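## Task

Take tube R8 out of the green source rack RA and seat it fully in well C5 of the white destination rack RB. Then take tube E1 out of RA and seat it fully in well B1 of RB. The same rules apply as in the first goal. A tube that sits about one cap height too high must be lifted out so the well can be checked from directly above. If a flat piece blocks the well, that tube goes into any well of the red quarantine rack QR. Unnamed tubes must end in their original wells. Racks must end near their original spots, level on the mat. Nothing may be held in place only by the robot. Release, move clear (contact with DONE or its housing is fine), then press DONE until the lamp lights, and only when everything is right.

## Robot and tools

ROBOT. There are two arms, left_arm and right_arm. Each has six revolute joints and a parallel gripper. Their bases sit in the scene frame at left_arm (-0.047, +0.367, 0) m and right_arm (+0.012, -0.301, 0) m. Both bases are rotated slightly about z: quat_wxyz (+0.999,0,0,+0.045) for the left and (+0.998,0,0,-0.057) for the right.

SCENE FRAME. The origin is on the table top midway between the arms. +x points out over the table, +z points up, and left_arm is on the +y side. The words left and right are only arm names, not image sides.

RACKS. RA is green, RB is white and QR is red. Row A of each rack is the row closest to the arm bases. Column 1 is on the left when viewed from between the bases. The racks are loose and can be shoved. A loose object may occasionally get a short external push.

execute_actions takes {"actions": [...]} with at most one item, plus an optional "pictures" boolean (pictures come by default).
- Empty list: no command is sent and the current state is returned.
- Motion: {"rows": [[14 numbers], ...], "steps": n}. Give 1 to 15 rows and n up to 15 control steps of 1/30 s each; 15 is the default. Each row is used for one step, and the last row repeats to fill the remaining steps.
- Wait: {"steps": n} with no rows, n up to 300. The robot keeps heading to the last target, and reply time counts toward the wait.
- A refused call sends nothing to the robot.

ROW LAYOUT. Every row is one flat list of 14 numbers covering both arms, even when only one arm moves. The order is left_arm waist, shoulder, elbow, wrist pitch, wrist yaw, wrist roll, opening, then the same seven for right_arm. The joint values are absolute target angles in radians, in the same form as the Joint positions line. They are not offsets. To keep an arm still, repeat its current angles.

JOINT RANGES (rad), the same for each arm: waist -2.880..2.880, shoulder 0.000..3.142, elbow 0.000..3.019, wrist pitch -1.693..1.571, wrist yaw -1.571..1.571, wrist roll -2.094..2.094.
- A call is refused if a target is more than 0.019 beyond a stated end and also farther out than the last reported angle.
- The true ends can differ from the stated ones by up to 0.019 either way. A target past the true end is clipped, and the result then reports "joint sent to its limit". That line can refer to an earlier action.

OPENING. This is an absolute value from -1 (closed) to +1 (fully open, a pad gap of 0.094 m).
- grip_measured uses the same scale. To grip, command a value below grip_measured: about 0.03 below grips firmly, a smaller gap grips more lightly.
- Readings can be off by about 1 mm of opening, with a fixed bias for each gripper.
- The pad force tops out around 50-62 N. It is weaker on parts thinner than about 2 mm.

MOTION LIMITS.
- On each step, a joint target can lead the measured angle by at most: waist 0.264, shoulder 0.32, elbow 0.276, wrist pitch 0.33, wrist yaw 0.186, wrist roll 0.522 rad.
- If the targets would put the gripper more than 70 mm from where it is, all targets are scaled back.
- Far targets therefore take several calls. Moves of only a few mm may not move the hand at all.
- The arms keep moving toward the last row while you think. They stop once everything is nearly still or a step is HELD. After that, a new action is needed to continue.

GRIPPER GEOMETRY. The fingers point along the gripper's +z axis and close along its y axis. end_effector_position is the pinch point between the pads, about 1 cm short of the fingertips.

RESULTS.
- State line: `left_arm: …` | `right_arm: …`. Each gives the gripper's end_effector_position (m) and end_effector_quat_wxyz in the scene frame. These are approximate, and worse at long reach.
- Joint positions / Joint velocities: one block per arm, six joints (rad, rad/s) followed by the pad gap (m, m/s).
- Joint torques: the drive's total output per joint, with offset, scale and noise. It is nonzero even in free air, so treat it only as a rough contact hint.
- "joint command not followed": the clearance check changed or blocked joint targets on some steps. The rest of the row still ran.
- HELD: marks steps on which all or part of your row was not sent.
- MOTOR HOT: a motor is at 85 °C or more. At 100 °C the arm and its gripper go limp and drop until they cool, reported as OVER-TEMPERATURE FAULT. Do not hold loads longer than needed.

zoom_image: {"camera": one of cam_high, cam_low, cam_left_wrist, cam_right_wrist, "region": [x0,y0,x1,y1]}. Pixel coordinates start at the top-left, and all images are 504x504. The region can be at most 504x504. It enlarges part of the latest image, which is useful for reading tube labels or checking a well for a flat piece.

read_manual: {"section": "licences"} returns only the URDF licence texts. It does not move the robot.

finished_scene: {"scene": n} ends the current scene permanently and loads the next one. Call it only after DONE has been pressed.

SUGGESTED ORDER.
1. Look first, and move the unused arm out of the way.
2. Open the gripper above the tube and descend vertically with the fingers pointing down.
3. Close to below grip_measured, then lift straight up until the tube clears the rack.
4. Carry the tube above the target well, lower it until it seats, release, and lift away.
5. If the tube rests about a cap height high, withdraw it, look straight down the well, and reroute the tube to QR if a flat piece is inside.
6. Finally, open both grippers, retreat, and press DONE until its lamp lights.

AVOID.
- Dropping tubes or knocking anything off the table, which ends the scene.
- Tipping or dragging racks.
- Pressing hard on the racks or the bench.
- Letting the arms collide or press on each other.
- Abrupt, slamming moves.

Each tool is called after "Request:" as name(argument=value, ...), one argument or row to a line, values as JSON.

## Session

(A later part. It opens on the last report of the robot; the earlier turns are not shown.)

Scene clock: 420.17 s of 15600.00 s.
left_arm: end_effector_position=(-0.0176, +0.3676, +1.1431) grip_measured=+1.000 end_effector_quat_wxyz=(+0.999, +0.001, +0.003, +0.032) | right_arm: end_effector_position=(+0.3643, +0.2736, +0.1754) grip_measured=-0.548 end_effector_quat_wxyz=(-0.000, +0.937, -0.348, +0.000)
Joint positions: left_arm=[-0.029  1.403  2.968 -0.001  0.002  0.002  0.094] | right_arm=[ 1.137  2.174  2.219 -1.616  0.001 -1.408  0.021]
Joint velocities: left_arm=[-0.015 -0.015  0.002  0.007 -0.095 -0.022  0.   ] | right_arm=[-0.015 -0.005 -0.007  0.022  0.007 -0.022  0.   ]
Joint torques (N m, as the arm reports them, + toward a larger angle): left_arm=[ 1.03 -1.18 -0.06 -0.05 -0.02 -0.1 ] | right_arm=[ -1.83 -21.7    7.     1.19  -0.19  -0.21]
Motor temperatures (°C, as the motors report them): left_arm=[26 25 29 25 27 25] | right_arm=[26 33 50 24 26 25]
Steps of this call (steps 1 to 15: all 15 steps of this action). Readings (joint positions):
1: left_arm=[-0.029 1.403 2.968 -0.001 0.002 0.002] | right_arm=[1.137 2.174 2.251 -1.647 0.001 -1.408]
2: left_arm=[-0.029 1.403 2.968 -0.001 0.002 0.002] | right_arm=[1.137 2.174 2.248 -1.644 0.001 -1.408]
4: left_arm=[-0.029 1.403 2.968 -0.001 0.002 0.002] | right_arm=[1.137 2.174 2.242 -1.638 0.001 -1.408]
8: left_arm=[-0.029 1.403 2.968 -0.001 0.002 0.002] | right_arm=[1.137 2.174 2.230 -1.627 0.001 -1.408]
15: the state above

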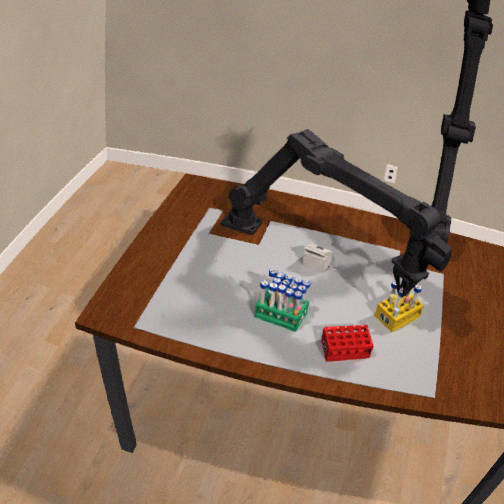

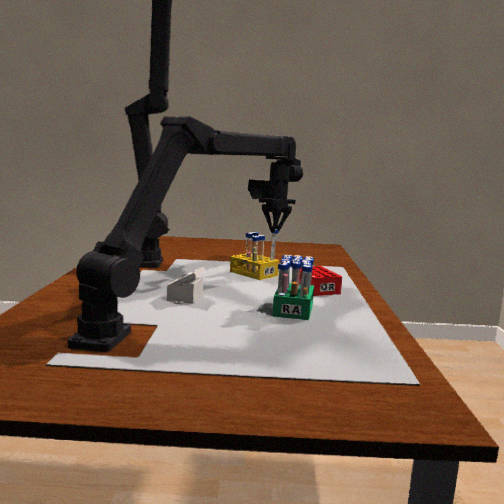

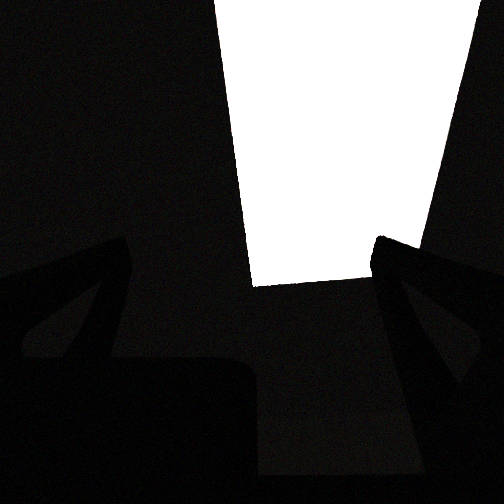

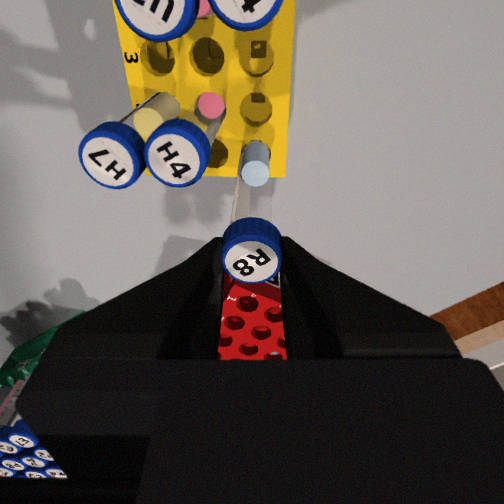

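Request:
execute_actions(
  actions=[
    {"rows":[[-0.016,1.40,2.97,0,0,-0.012,1,1.140,2.182,2.214,-1.598,0,-1.415,-0.578],[-0.016,1.40,2.97,0,0,-0.012,1,1.140,2.182,2.212,-1.596,0,-1.415,-0.578],[-0.016,1.40,2.97,0,0,-0.012,1,1.140,2.182,2.209,-1.593,0,-1.415,-0.578],[-0.016,1.40,2.97,0,0,-0.012,1,1.140,2.182,2.206,-1.590,0,-1.415,-0.578],[-0.016,1.40,2.97,0,0,-0.012,1,1.140,2.182,2.203,-1.587,0,-1.415,-0.578],[-0.016,1.40,2.97,0,0,-0.012,1,1.140,2.182,2.200,-1.584,0,-1.415,-0.578],[-0.016,1.40,2.97,0,0,-0.012,1,1.140,2.182,2.197,-1.581,0,-1.415,-0.578],[-0.016,1.40,2.97,0,0,-0.012,1,1.140,2.182,2.194,-1.578,0,-1.415,-0.578],[-0.016,1.40,2.97,0,0,-0.012,1,1.140,2.182,2.191,-1.575,0,-1.415,-0.578],[-0.016,1.40,2.97,0,0,-0.012,1,1.140,2.182,2.188,-1.572,0,-1.415,-0.578],[-0.016,1.40,2.97,0,0,-0.012,1,1.140,2.182,2.185,-1.569,0,-1.415,-0.578],[-0.016,1.40,2.97,0,0,-0.012,1,1.140,2.182,2.182,-1.566,0,-1.415,-0.578],[-0.016,1.40,2.97,0,0,-0.012,1,1.140,2.182,2.179,-1.563,0,-1.415,-0.578],[-0.016,1.40,2.97,0,0,-0.012,1,1.140,2.182,2.176,-1.560,0,-1.415,-0.578],[-0.016,1.40,2.97,0,0,-0.012,1,1.140,2.182,2.173,-1.557,0,-1.415,-0.578]],"steps":15},
  ],
  pictures=false,
)

Request:
execute_actions(
  actions=[
    {"rows":[[-0.016,1.40,2.97,0,0,-0.012,1,1.140,2.182,2.170,-1.554,0,-1.415,-0.578],[-0.016,1.40,2.97,0,0,-0.012,1,1.140,2.182,2.1675,-1.5515,0,-1.415,-0.578],[-0.016,1.40,2.97,0,0,-0.012,1,1.140,2.182,2.165,-1.549,0,-1.415,-0.578],[-0.016,1.40,2.97,0,0,-0.012,1,1.140,2.182,2.1625,-1.5465,0,-1.415,-0.578],[-0.016,1.40,2.97,0,0,-0.012,1,1.140,2.182,2.160,-1.544,0,-1.415,-0.578],[-0.016,1.40,2.97,0,0,-0.012,1,1.140,2.182,2.158,-1.542,0,-1.415,-0.578],[-0.016,1.40,2.97,0,0,-0.012,1,1.140,2.182,2.156,-1.540,0,-1.415,-0.578],[-0.016,1.40,2.97,0,0,-0.012,1,1.140,2.182,2.154,-1.538,0,-1.415,-0.578],[-0.016,1.40,2.97,0,0,-0.012,1,1.140,2.182,2.152,-1.536,0,-1.415,-0.578],[-0.016,1.40,2.97,0,0,-0.012,1,1.140,2.182,2.151,-1.535,0,-1.415,-0.578],[-0.016,1.40,2.97,0,0,-0.012,1,1.140,2.182,2.150,-1.534,0,-1.415,-0.578]],"steps":15},
  ],
)

Scene clock: 432.00 s of 15600.00 s.
left_arm: end_effector_position=(-0.0176, +0.3676, +1.1431) grip_measured=+1.000 end_effector_quat_wxyz=(+0.999, +0.001, +0.003, +0.032) | right_arm: end_effector_position=(+0.3646, +0.2741, +0.1617) grip_measured=-0.548 end_effector_quat_wxyz=(-0.000, +0.937, -0.348, +0.000)
Joint positions: left_arm=[-0.029  1.403  2.968 -0.001  0.002  0.002  0.094] | right_arm=[ 1.137  2.174  2.184 -1.58   0.001 -1.408  0.021]
Joint velocities: left_arm=[ 0.005 -0.005  0.007 -0.007  0.066  0.051  0.   ] | right_arm=[ 0.005  0.005 -0.085  0.095 -0.037 -0.007 -0.   ]
Joint torques (N m, as the arm reports them, + toward a larger angle): left_arm=[ 1.18 -0.96 -0.09 -0.05 -0.02 -0.1 ] | right_arm=[ -1.91 -21.94   6.83   0.92  -0.18  -0.21]
Motor temperatures (°C, as the motors report them): left_arm=[26 25 29 25 27 25] | right_arm=[26 33 47 24 26 25]
Steps of this call (steps 1 to 15: the robot went on to your last target; steps 16 to 90: nothing new was sent; then 8.33 s passed at rest; steps 91 to 105: all 15 steps of this action). Readings (joint positions):
91: left_arm=[-0.029 1.403 2.968 -0.001 0.002 0.002] | right_arm=[1.137 2.174 2.219 -1.616 0.001 -1.408]
92: left_arm=[-0.029 1.403 2.968 -0.001 0.002 0.002] | right_arm=[1.137 2.174 2.219 -1.615 0.001 -1.408]
94: left_arm=[-0.029 1.403 2.968 -0.001 0.002 0.002] | right_arm=[1.137 2.174 2.218 -1.612 0.001 -1.408]
98: left_arm=[-0.029 1.403 2.968 -0.001 0.002 0.002] | right_arm=[1.137 2.174 2.205 -1.601 0.001 -1.408]
105: the state above

Scene clock: 432.50 s of 15600.00 s.
left_arm: end_effector_position=(-0.0176, +0.3676, +1.1431) grip_measured=+1.000 end_effector_quat_wxyz=(+0.999, +0.001, +0.003, +0.032) | right_arm: end_effector_position=(+0.3649, +0.2746, +0.1529) grip_measured=-0.548 end_effector_quat_wxyz=(-0.002, +0.937, -0.348, +0.001)
Joint positions: left_arm=[-0.029  1.403  2.968 -0.001  0.002  0.002  0.094] | right_arm=[ 1.137  2.174  2.16  -1.554  0.001 -1.408  0.021]
Joint velocities: left_arm=[-0.024 -0.005 -0.002  0.002  0.007 -0.007  0.   ] | right_arm=[-0.005 -0.015  0.012  0.002 -0.037 -0.066 -0.001]
Joint torques (N m, as the arm reports them, + toward a larger angle): left_arm=[ 1.08 -1.12 -0.11  0.05 -0.01 -0.13] | right_arm=[ -2.03 -21.94   6.67   1.32  -0.19  -0.21]
Motor temperatures (°C, as the motors report them): left_arm=[26 25 29 25 27 25] | right_arm=[26 33 47 24 26 25]
Steps of this call (steps 1 to 15: all 15 steps of this action). Readings (joint positions):
1: left_arm=[-0.029 1.403 2.968 -0.001 0.002 0.002] | right_arm=[1.137 2.174 2.180 -1.577 0.001 -1.408]
2: left_arm=[-0.029 1.403 2.968 -0.001 0.002 0.002] | right_arm=[1.137 2.174 2.178 -1.573 0.001 -1.408]
4: left_arm=[-0.029 1.403 2.968 -0.001 0.002 0.002] | right_arm=[1.137 2.174 2.172 -1.568 0.001 -1.408]
8: left_arm=[-0.029 1.403 2.968 -0.001 0.002 0.002] | right_arm=[1.137 2.174 2.163 -1.559 0.001 -1.408]
15: the state above

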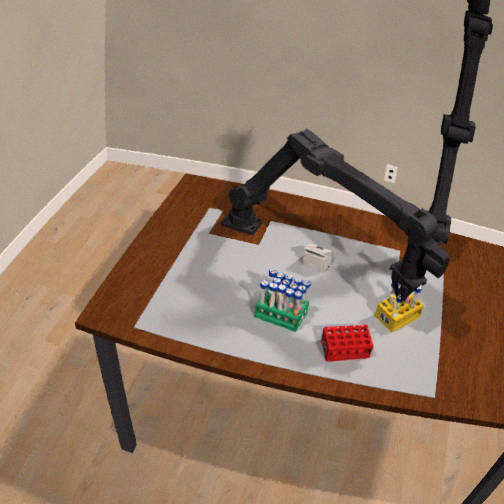

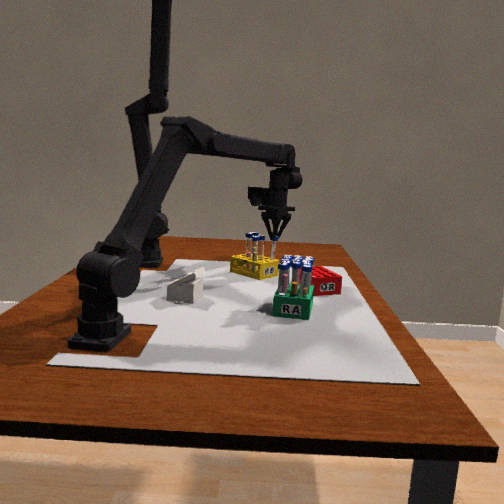

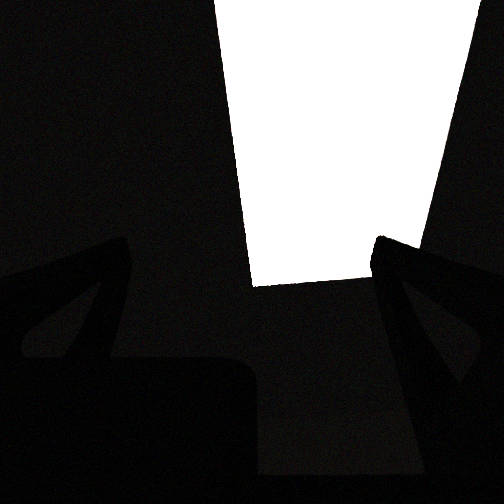

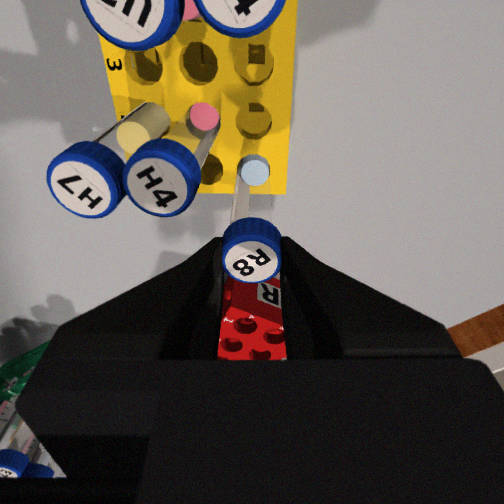

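Request:
zoom_image(
  camera="cam_low",
  region=[225, 205, 305, 290],
)

Region (225, 205, 305, 290) of cam_low's 504x504 image, scaled by 5.929, with more detail than that image has; it fills the left 474 columns of this view, and the rest is white.

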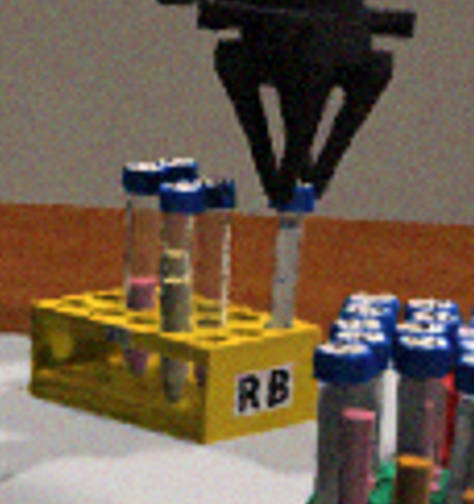

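Request:
execute_actions(
  actions=[
    {"rows":[[-0.016,1.40,2.97,0,0,-0.012,1,1.138,2.178,2.153,-1.536,0,-1.41,-0.55],[-0.016,1.40,2.97,0,0,-0.012,1,1.136,2.173,2.156,-1.538,0,-1.405,-0.52],[-0.016,1.40,2.97,0,0,-0.012,1,1.134,2.168,2.157,-1.538,0,-1.40,-0.49],[-0.016,1.40,2.97,0,0,-0.012,1,1.132,2.163,2.157,-1.538,0,-1.40,-0.46],[-0.016,1.40,2.97,0,0,-0.012,1,1.130,2.159,2.157,-1.538,0,-1.40,-0.43],[-0.016,1.40,2.97,0,0,-0.012,1,1.130,2.155,2.157,-1.538,0,-1.40,-0.41]],"steps":9},
  ],
  pictures=false,
)

Request:
execute_actions(
  actions=[
    {"rows":[[-0.016,1.40,2.97,0,0,-0.012,1,1.130,2.1545,2.157,-1.538,0,-1.40,-0.41],[-0.016,1.40,2.97,0,0,-0.012,1,1.130,2.1530,2.157,-1.538,0,-1.40,-0.41],[-0.016,1.40,2.97,0,0,-0.012,1,1.130,2.1505,2.157,-1.538,0,-1.40,-0.41],[-0.016,1.40,2.97,0,0,-0.012,1,1.130,2.1472,2.157,-1.538,0,-1.40,-0.41],[-0.016,1.40,2.97,0,0,-0.012,1,1.130,2.1429,2.157,-1.538,0,-1.40,-0.41],[-0.016,1.40,2.97,0,0,-0.012,1,1.130,2.1378,2.157,-1.538,0,-1.40,-0.41],[-0.016,1.40,2.97,0,0,-0.012,1,1.130,2.1319,2.157,-1.538,0,-1.40,-0.41],[-0.016,1.40,2.97,0,0,-0.012,1,1.130,2.1252,2.157,-1.538,0,-1.40,-0.41],[-0.016,1.40,2.97,0,0,-0.012,1,1.130,2.1177,2.157,-1.538,0,-1.40,-0.41],[-0.016,1.40,2.97,0,0,-0.012,1,1.130,2.1095,2.157,-1.538,0,-1.40,-0.41],[-0.016,1.40,2.97,0,0,-0.012,1,1.1293,2.1007,2.1561,-1.5379,0,-1.3995,-0.41],[-0.016,1.40,2.97,0,0,-0.012,1,1.1273,2.0911,2.1533,-1.5375,0,-1.3981,-0.41],[-0.016,1.40,2.97,0,0,-0.012,1,1.1241,2.0810,2.1487,-1.5368,0,-1.3958,-0.41],[-0.016,1.40,2.97,0,0,-0.012,1,1.1196,2.0703,2.1425,-1.5359,0,-1.3927,-0.41],[-0.016,1.40,2.97,0,0,-0.012,1,1.1140,2.0590,2.1347,-1.5348,0,-1.3887,-0.41]],"steps":15},
  ],
  pictures=false,
)

Request:
execute_actions(
  actions=[
    {"rows":[[-0.016,1.40,2.97,0,0,-0.012,1,1.1073,2.0473,2.1254,-1.5334,0,-1.3840,-0.42],[-0.016,1.40,2.97,0,0,-0.012,1,1.0996,2.0351,2.1145,-1.5318,0,-1.3785,-0.43],[-0.016,1.40,2.97,0,0,-0.012,1,1.0909,2.0224,2.1024,-1.5300,0,-1.3724,-0.44],[-0.016,1.40,2.97,0,0,-0.012,1,1.0812,2.0093,2.0889,-1.5281,0,-1.3655,-0.45],[-0.016,1.40,2.97,0,0,-0.012,1,1.0707,1.9958,2.0742,-1.5259,0,-1.3581,-0.46],[-0.016,1.40,2.97,0,0,-0.012,1,1.0594,1.9820,2.0583,-1.5236,0,-1.3501,-0.47],[-0.016,1.40,2.97,0,0,-0.012,1,1.0473,1.9679,2.0414,-1.5212,0,-1.3415,-0.48],[-0.016,1.40,2.97,0,0,-0.012,1,1.0344,1.9535,2.0235,-1.5186,0,-1.3324,-0.49],[-0.016,1.40,2.97,0,0,-0.012,1,1.0210,1.9389,2.0046,-1.5158,0,-1.3229,-0.50],[-0.016,1.40,2.97,0,0,-0.012,1,1.0069,1.9240,1.9850,-1.5129,0,-1.3130,-0.51],[-0.016,1.40,2.97,0,0,-0.012,1,0.9923,1.9090,1.9645,-1.5100,0,-1.3026,-0.52],[-0.016,1.40,2.97,0,0,-0.012,1,0.9771,1.8939,1.9434,-1.5069,0,-1.2919,-0.53],[-0.016,1.40,2.97,0,0,-0.012,1,0.9616,1.8786,1.9217,-1.5037,0,-1.2809,-0.54],[-0.016,1.40,2.97,0,0,-0.012,1,0.9456,1.8634,1.8994,-1.5005,0,-1.2696,-0.55],[-0.016,1.40,2.97,0,0,-0.012,1,0.9294,1.8480,1.8767,-1.4972,0,-1.2581,-0.56]],"steps":15},
  ],
  pictures=false,
)

Request:
execute_actions(
  actions=[
    {"rows":[[-0.016,1.40,2.97,0,0,-0.012,1,0.9128,1.8327,1.8536,-1.4938,0,-1.2464,-0.57],[-0.016,1.40,2.97,0,0,-0.012,1,0.8961,1.8174,1.8301,-1.4904,0,-1.2346,-0.58],[-0.016,1.40,2.97,0,0,-0.012,1,0.8791,1.8021,1.8065,-1.4869,0,-1.2226,-0.59],[-0.016,1.40,2.97,0,0,-0.012,1,0.8621,1.7870,1.7827,-1.4835,0,-1.2106,-0.60],[-0.016,1.40,2.97,0,0,-0.012,1,0.8450,1.7720,1.7588,-1.4800,0,-1.1985,-0.61],[-0.016,1.40,2.97,0,0,-0.012,1,0.8279,1.7571,1.7349,-1.4765,0,-1.1864,-0.62],[-0.016,1.40,2.97,0,0,-0.012,1,0.8109,1.7425,1.7111,-1.4731,0,-1.1744,-0.63],[-0.016,1.40,2.97,0,0,-0.012,1,0.7939,1.7281,1.6875,-1.4696,0,-1.1624,-0.64],[-0.016,1.40,2.97,0,0,-0.012,1,0.7772,1.7140,1.6640,-1.4662,0,-1.1506,-0.65],[-0.016,1.40,2.97,0,0,-0.012,1,0.7606,1.7002,1.6409,-1.4628,0,-1.1389,-0.66],[-0.016,1.40,2.97,0,0,-0.012,1,0.7444,1.6867,1.6182,-1.4595,0,-1.1274,-0.67],[-0.016,1.40,2.97,0,0,-0.012,1,0.7284,1.6736,1.5959,-1.4563,0,-1.1161,-0.68],[-0.016,1.40,2.97,0,0,-0.012,1,0.7129,1.6609,1.5742,-1.4531,0,-1.1051,-0.69],[-0.016,1.40,2.97,0,0,-0.012,1,0.6977,1.6487,1.5531,-1.4500,0,-1.0944,-0.70],[-0.016,1.40,2.97,0,0,-0.012,1,0.6831,1.6370,1.5326,-1.4471,0,-1.0840,-0.70]],"steps":15},
  ],
  pictures=false,
)

Request:
execute_actions(
  actions=[
    {"rows":[[-0.016,1.40,2.97,0,0,-0.012,1,0.6690,1.6257,1.5130,-1.4442,0,-1.0741,-0.70],[-0.016,1.40,2.97,0,0,-0.012,1,0.6556,1.6150,1.4941,-1.4414,0,-1.0646,-0.70],[-0.016,1.40,2.97,0,0,-0.012,1,0.6427,1.6049,1.4762,-1.4388,0,-1.0555,-0.70],[-0.016,1.40,2.97,0,0,-0.012,1,0.6306,1.5953,1.4593,-1.4364,0,-1.0469,-0.70],[-0.016,1.40,2.97,0,0,-0.012,1,0.6193,1.5865,1.4434,-1.4341,0,-1.0389,-0.70],[-0.016,1.40,2.97,0,0,-0.012,1,0.6088,1.5783,1.4287,-1.4319,0,-1.0315,-0.70],[-0.016,1.40,2.97,0,0,-0.012,1,0.5991,1.5708,1.4152,-1.4300,0,-1.0246,-0.70],[-0.016,1.40,2.97,0,0,-0.012,1,0.5904,1.5641,1.4031,-1.4282,0,-1.0185,-0.70],[-0.016,1.40,2.97,0,0,-0.012,1,0.5827,1.5582,1.3922,-1.4266,0,-1.0130,-0.70],[-0.016,1.40,2.97,0,0,-0.012,1,0.5760,1.5531,1.3829,-1.4252,0,-1.0083,-0.70],[-0.016,1.40,2.97,0,0,-0.012,1,0.5704,1.5488,1.3751,-1.4241,0,-1.0043,-0.70],[-0.016,1.40,2.97,0,0,-0.012,1,0.5659,1.5455,1.3689,-1.4232,0,-1.0012,-0.70],[-0.016,1.40,2.97,0,0,-0.012,1,0.5627,1.5430,1.3643,-1.4225,0,-0.9989,-0.70],[-0.016,1.40,2.97,0,0,-0.012,1,0.5607,1.5415,1.3615,-1.4221,0,-0.9975,-0.70],[-0.016,1.40,2.97,0,0,-0.012,1,0.560,1.541,1.3606,-1.422,0,-0.997,-0.70]],"steps":15},
  ],
  pictures=false,
)

Request:
execute_actions(
  actions=[
    {"steps":10},
  ],
)

Scene clock: 496.77 s of 15600.00 s.
left_arm: end_effector_position=(-0.0176, +0.3676, +1.1431) grip_measured=+1.000 end_effector_quat_wxyz=(+0.999, +0.001, +0.003, +0.032) | right_arm: end_effector_position=(+0.3649, +0.2746, +0.1529) grip_measured=-0.412 end_effector_quat_wxyz=(-0.002, +0.937, -0.348, +0.001)
Joint positions: left_arm=[-0.029  1.403  2.968 -0.001  0.002  0.002  0.094] | right_arm=[ 1.137  2.174  2.16  -1.554  0.001 -1.408  0.028]
Joint velocities: left_arm=[-0.015 -0.005 -0.002 -0.012  0.022  0.037  0.   ] | right_arm=[-0.005 -0.024 -0.002  0.007  0.037 -0.022 -0.   ]
Joint torques (N m, as the arm reports them, + toward a larger angle): left_arm=[ 0.93 -1.02 -0.01  0.03 -0.02 -0.11] | right_arm=[ -2.51 -24.48   7.32   1.13  -0.19  -0.05]
Motor temperatures (°C, as the motors report them): left_arm=[26 25 28 25 27 25] | right_arm=[26 34 45 24 26 25]
Steps of this call (steps 1 to 15: the robot went on to your last target; steps 16 to 90: nothing new was sent; then 60.97 s passed at rest; steps 91 to 99: all 9 steps of this action). Readings (joint positions):
91: left_arm=[-0.029 1.403 2.968 -0.001 0.002 0.002] | right_arm=[1.137 2.174 2.160 -1.554 0.001 -1.408]
92: left_arm=[-0.029 1.403 2.968 -0.001 0.002 0.002] | right_arm=[1.137 2.174 2.160 -1.554 0.001 -1.408]
94: left_arm=[-0.029 1.403 2.968 -0.001 0.002 0.002] | right_arm=[1.137 2.174 2.160 -1.554 0.001 -1.408]
98: left_arm=[-0.029 1.403 2.968 -0.001 0.002 0.002] | right_arm=[1.137 2.174 2.160 -1.554 0.001 -1.408]
99: the state above

Scene clock: 497.27 s of 15600.00 s.
left_arm: end_effector_position=(-0.0176, +0.3676, +1.1431) grip_measured=+1.000 end_effector_quat_wxyz=(+0.999, +0.001, +0.003, +0.032) | right_arm: end_effector_position=(+0.3628, +0.2703, +0.1807) grip_measured=-0.412 end_effector_quat_wxyz=(-0.021, +0.937, -0.349, +0.004)
Joint positions: left_arm=[-0.029  1.403  2.968 -0.001  0.002  0.002  0.094] | right_arm=[ 1.136  2.123  2.146 -1.552  0.001 -1.407  0.028]
Joint velocities: left_arm=[-0.005 -0.015 -0.007 -0.012 -0.081  0.007  0.   ] | right_arm=[-0.024 -0.366 -0.134  0.042 -0.037  0.022  0.   ]
Joint torques (N m, as the arm reports them, + toward a larger angle): left_arm=[ 1.03 -1.07 -0.09 -0.01 -0.04 -0.12] | right_arm=[ -3.58 -26.2    7.24   1.24  -0.18   0.03]
Motor temperatures (°C, as the motors report them): left_arm=[26 25 28 25 27 25] | right_arm=[26 34 45 24 26 25]
Steps of this call (steps 1 to 15: all 15 steps of this action). Readings (joint positions):
1: left_arm=[-0.029 1.403 2.968 -0.001 0.002 0.002] | right_arm=[1.137 2.174 2.160 -1.554 0.001 -1.408]
2: left_arm=[-0.029 1.403 2.968 -0.001 0.002 0.002] | right_arm=[1.137 2.174 2.160 -1.554 0.001 -1.408]
4: left_arm=[-0.029 1.403 2.968 -0.001 0.002 0.002] | right_arm=[1.137 2.174 2.160 -1.554 0.001 -1.408]
8: left_arm=[-0.029 1.403 2.968 -0.001 0.002 0.002] | right_arm=[1.137 2.170 2.160 -1.554 0.001 -1.408]
15: the state above

Scene clock: 497.77 s of 15600.00 s.
left_arm: end_effector_position=(-0.0176, +0.3676, +1.1431) grip_measured=+1.000 end_effector_quat_wxyz=(+0.999, +0.001, +0.003, +0.032) | right_arm: end_effector_position=(+0.4117, +0.1573, +0.2369) grip_measured=-0.553 end_effector_quat_wxyz=(-0.042, +0.883, -0.467, +0.010)
Joint positions: left_arm=[-0.029  1.403  2.968 -0.001  0.002  0.002  0.094] | right_arm=[ 0.97   1.89   1.925 -1.519  0.001 -1.314  0.021]
Joint velocities: left_arm=[-0.005 -0.005  0.007 -0.022 -0.11   0.007  0.   ] | right_arm=[-0.571 -0.415 -0.647  0.1   -0.037  0.286 -0.009]
Joint torques (N m, as the arm reports them, + toward a larger angle): left_arm=[ 1.11 -1.31 -0.12  0.01  0.01 -0.11] | right_arm=[ -2.15 -20.66   6.94   1.25  -0.19   0.  ]
Motor temperatures (°C, as the motors report them): left_arm=[26 25 28 25 27 25] | right_arm=[26 34 45 24 26 25]
Steps of this call (steps 1 to 15: all 15 steps of this action). Readings (joint positions):
1: left_arm=[-0.029 1.403 2.968 -0.001 0.002 0.002] | right_arm=[1.135 2.110 2.140 -1.551 0.001 -1.405]
2: left_arm=[-0.029 1.403 2.968 -0.001 0.002 0.002] | right_arm=[1.133 2.096 2.133 -1.550 0.001 -1.402]
4: left_arm=[-0.029 1.403 2.968 -0.001 0.002 0.002] | right_arm=[1.125 2.064 2.115 -1.547 0.001 -1.396]
8: left_arm=[-0.029 1.403 2.968 -0.001 0.002 0.002] | right_arm=[1.088 1.998 2.062 -1.539 0.001 -1.374]
15: the state above

Scene clock: 498.27 s of 15600.00 s.
left_arm: end_effector_position=(-0.0176, +0.3676, +1.1431) grip_measured=+1.000 end_effector_quat_wxyz=(+0.999, +0.001, +0.003, +0.032) | right_arm: end_effector_position=(+0.4325, -0.0132, +0.2132) grip_measured=-0.697 end_effector_quat_wxyz=(+0.002, +0.767, -0.642, -0.000)
Joint positions: left_arm=[-0.029  1.403  2.968 -0.001  0.002  0.002  0.094] | right_arm=[ 0.717  1.681  1.574 -1.469  0.001 -1.145  0.014]
Joint velocities: left_arm=[ 0.005 -0.015  0.007  0.002  0.022  0.022  0.   ] | right_arm=[-0.464 -0.405 -0.598  0.095 -0.007  0.33  -0.003]
Joint torques (N m, as the arm reports them, + toward a larger angle): left_arm=[ 1.28 -0.87 -0.11 -0.01 -0.01 -0.12] | right_arm=[ -2.79 -17.27   7.09   1.03  -0.17  -0.02]
Motor temperatures (°C, as the motors report them): left_arm=[26 25 28 25 27 25] | right_arm=[26 34 45 24 26 25]
Steps of this call (steps 1 to 15: all 15 steps of this action). Readings (joint positions):
1: left_arm=[-0.029 1.403 2.968 -0.001 0.002 0.002] | right_arm=[0.951 1.877 1.902 -1.516 0.001 -1.304]
2: left_arm=[-0.029 1.403 2.968 -0.001 0.002 0.002] | right_arm=[0.933 1.863 1.878 -1.513 0.001 -1.293]
4: left_arm=[-0.029 1.403 2.968 -0.001 0.002 0.002] | right_arm=[0.897 1.836 1.830 -1.506 0.001 -1.271]
8: left_arm=[-0.029 1.403 2.968 -0.001 0.002 0.002] | right_arm=[0.829 1.781 1.733 -1.492 0.001 -1.225]
15: the state above

Scene clock: 498.77 s of 15600.00 s.
left_arm: end_effector_position=(-0.0176, +0.3676, +1.1431) grip_measured=+1.000 end_effector_quat_wxyz=(+0.999, +0.001, +0.003, +0.032) | right_arm: end_effector_position=(+0.4131, -0.1064, +0.1907) grip_measured=-0.698 end_effector_quat_wxyz=(+0.031, +0.674, -0.738, -0.009)
Joint positions: left_arm=[-0.029  1.403  2.968 -0.001  0.002  0.002  0.094] | right_arm=[ 0.569  1.563  1.368 -1.441  0.001 -1.026  0.014]
Joint velocities: left_arm=[-0.005 -0.005  0.002 -0.022 -0.037 -0.007  0.   ] | right_arm=[-0.063 -0.044 -0.105  0.027  0.037  0.125  0.001]
Joint torques (N m, as the arm reports them, + toward a larger angle): left_arm=[ 0.82 -1.3  -0.17 -0.08  0.   -0.1 ] | right_arm=[ -2.29 -15.2    6.96   1.05  -0.17   0.04]
Motor temperatures (°C, as the motors report them): left_arm=[26 25 28 25 27 25] | right_arm=[26 34 45 24 26 25]
Steps of this call (steps 1 to 15: all 15 steps of this action). Readings (joint positions):
1: left_arm=[-0.029 1.403 2.968 -0.001 0.002 0.002] | right_arm=[0.702 1.667 1.554 -1.467 0.001 -1.134]
2: left_arm=[-0.029 1.403 2.968 -0.001 0.002 0.002] | right_arm=[0.687 1.654 1.534 -1.464 0.001 -1.123]
4: left_arm=[-0.029 1.403 2.968 -0.001 0.002 0.002] | right_arm=[0.658 1.631 1.496 -1.458 0.001 -1.103]
8: left_arm=[-0.029 1.403 2.968 -0.001 0.002 0.002] | right_arm=[0.611 1.594 1.431 -1.450 0.001 -1.067]
15: the state above

Scene clock: 499.10 s of 15600.00 s.
left_arm: end_effector_position=(-0.0176, +0.3676, +1.1431) grip_measured=+1.000 end_effector_quat_wxyz=(+0.999, +0.001, +0.003, +0.032) | right_arm: end_effector_position=(+0.4132, -0.1075, +0.1900) grip_measured=-0.698 end_effector_quat_wxyz=(+0.030, +0.668, -0.743, -0.008)
Joint positions: left_arm=[-0.029  1.403  2.968 -0.001  0.002  0.002  0.094] | right_arm=[ 0.566  1.561  1.365 -1.438  0.001 -1.012  0.014]
Joint velocities: left_arm=[ 0.005 -0.005 -0.002 -0.012  0.037 -0.007  0.   ] | right_arm=[ 0.005 -0.015 -0.012  0.007  0.007  0.022 -0.   ]
Joint torques (N m, as the arm reports them, + toward a larger angle): left_arm=[ 1.18 -0.82 -0.1   0.12  0.   -0.1 ] | right_arm=[ -3.08 -15.16   6.88   1.04  -0.17   0.04]
Motor temperatures (°C, as the motors report them): left_arm=[26 25 28 25 27 25] | right_arm=[26 34 45 24 26 25]
Steps of this call (steps 1 to 10: the robot went on to your last target). Readings (joint positions):
1: left_arm=[-0.029 1.403 2.968 -0.001 0.002 0.002] | right_arm=[0.567 1.562 1.366 -1.440 0.001 -1.023]
2: left_arm=[-0.029 1.403 2.968 -0.001 0.002 0.002] | right_arm=[0.566 1.561 1.365 -1.440 0.001 -1.020]
4: left_arm=[-0.029 1.403 2.968 -0.001 0.002 0.002] | right_arm=[0.566 1.561 1.365 -1.439 0.001 -1.017]
8: left_arm=[-0.029 1.403 2.968 -0.001 0.002 0.002] | right_arm=[0.566 1.561 1.365 -1.438 0.001 -1.013]
10: the state above

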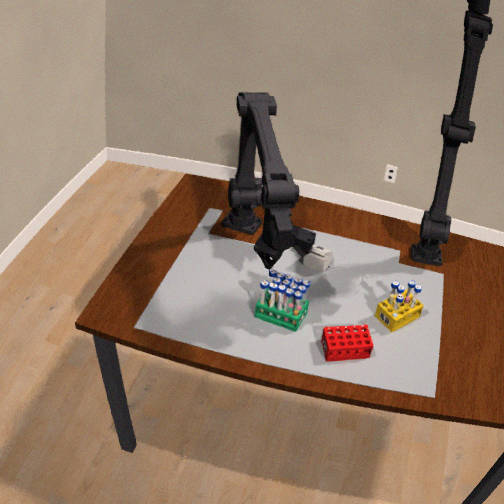

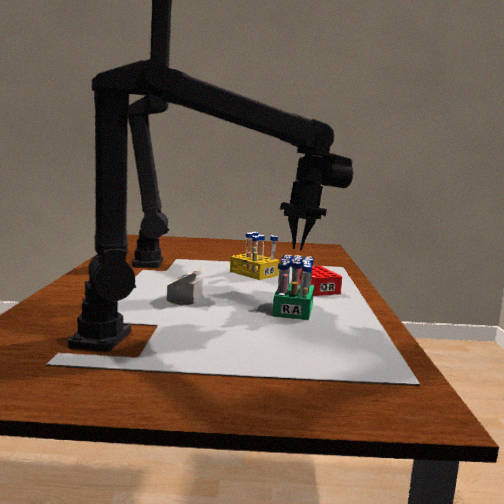

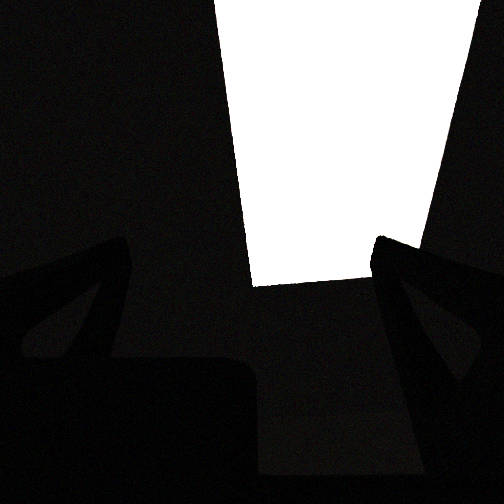

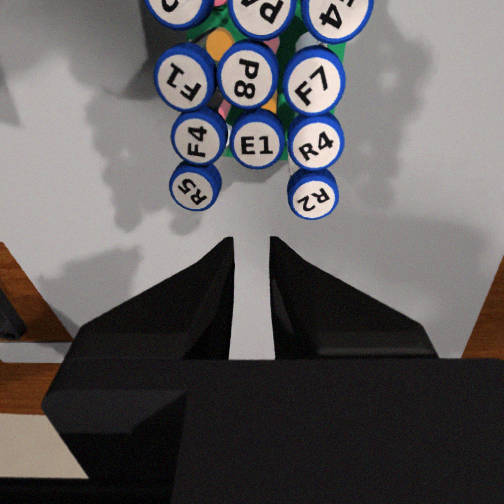

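Request:
zoom_image(
  camera="cam_low",
  region=[225, 215, 305, 290],
)

Region (225, 215, 305, 290) of cam_low's 504x504 image, scaled by 6.300, with more detail than that image has; it fills the top 472 rows of this view, and the rest is white.

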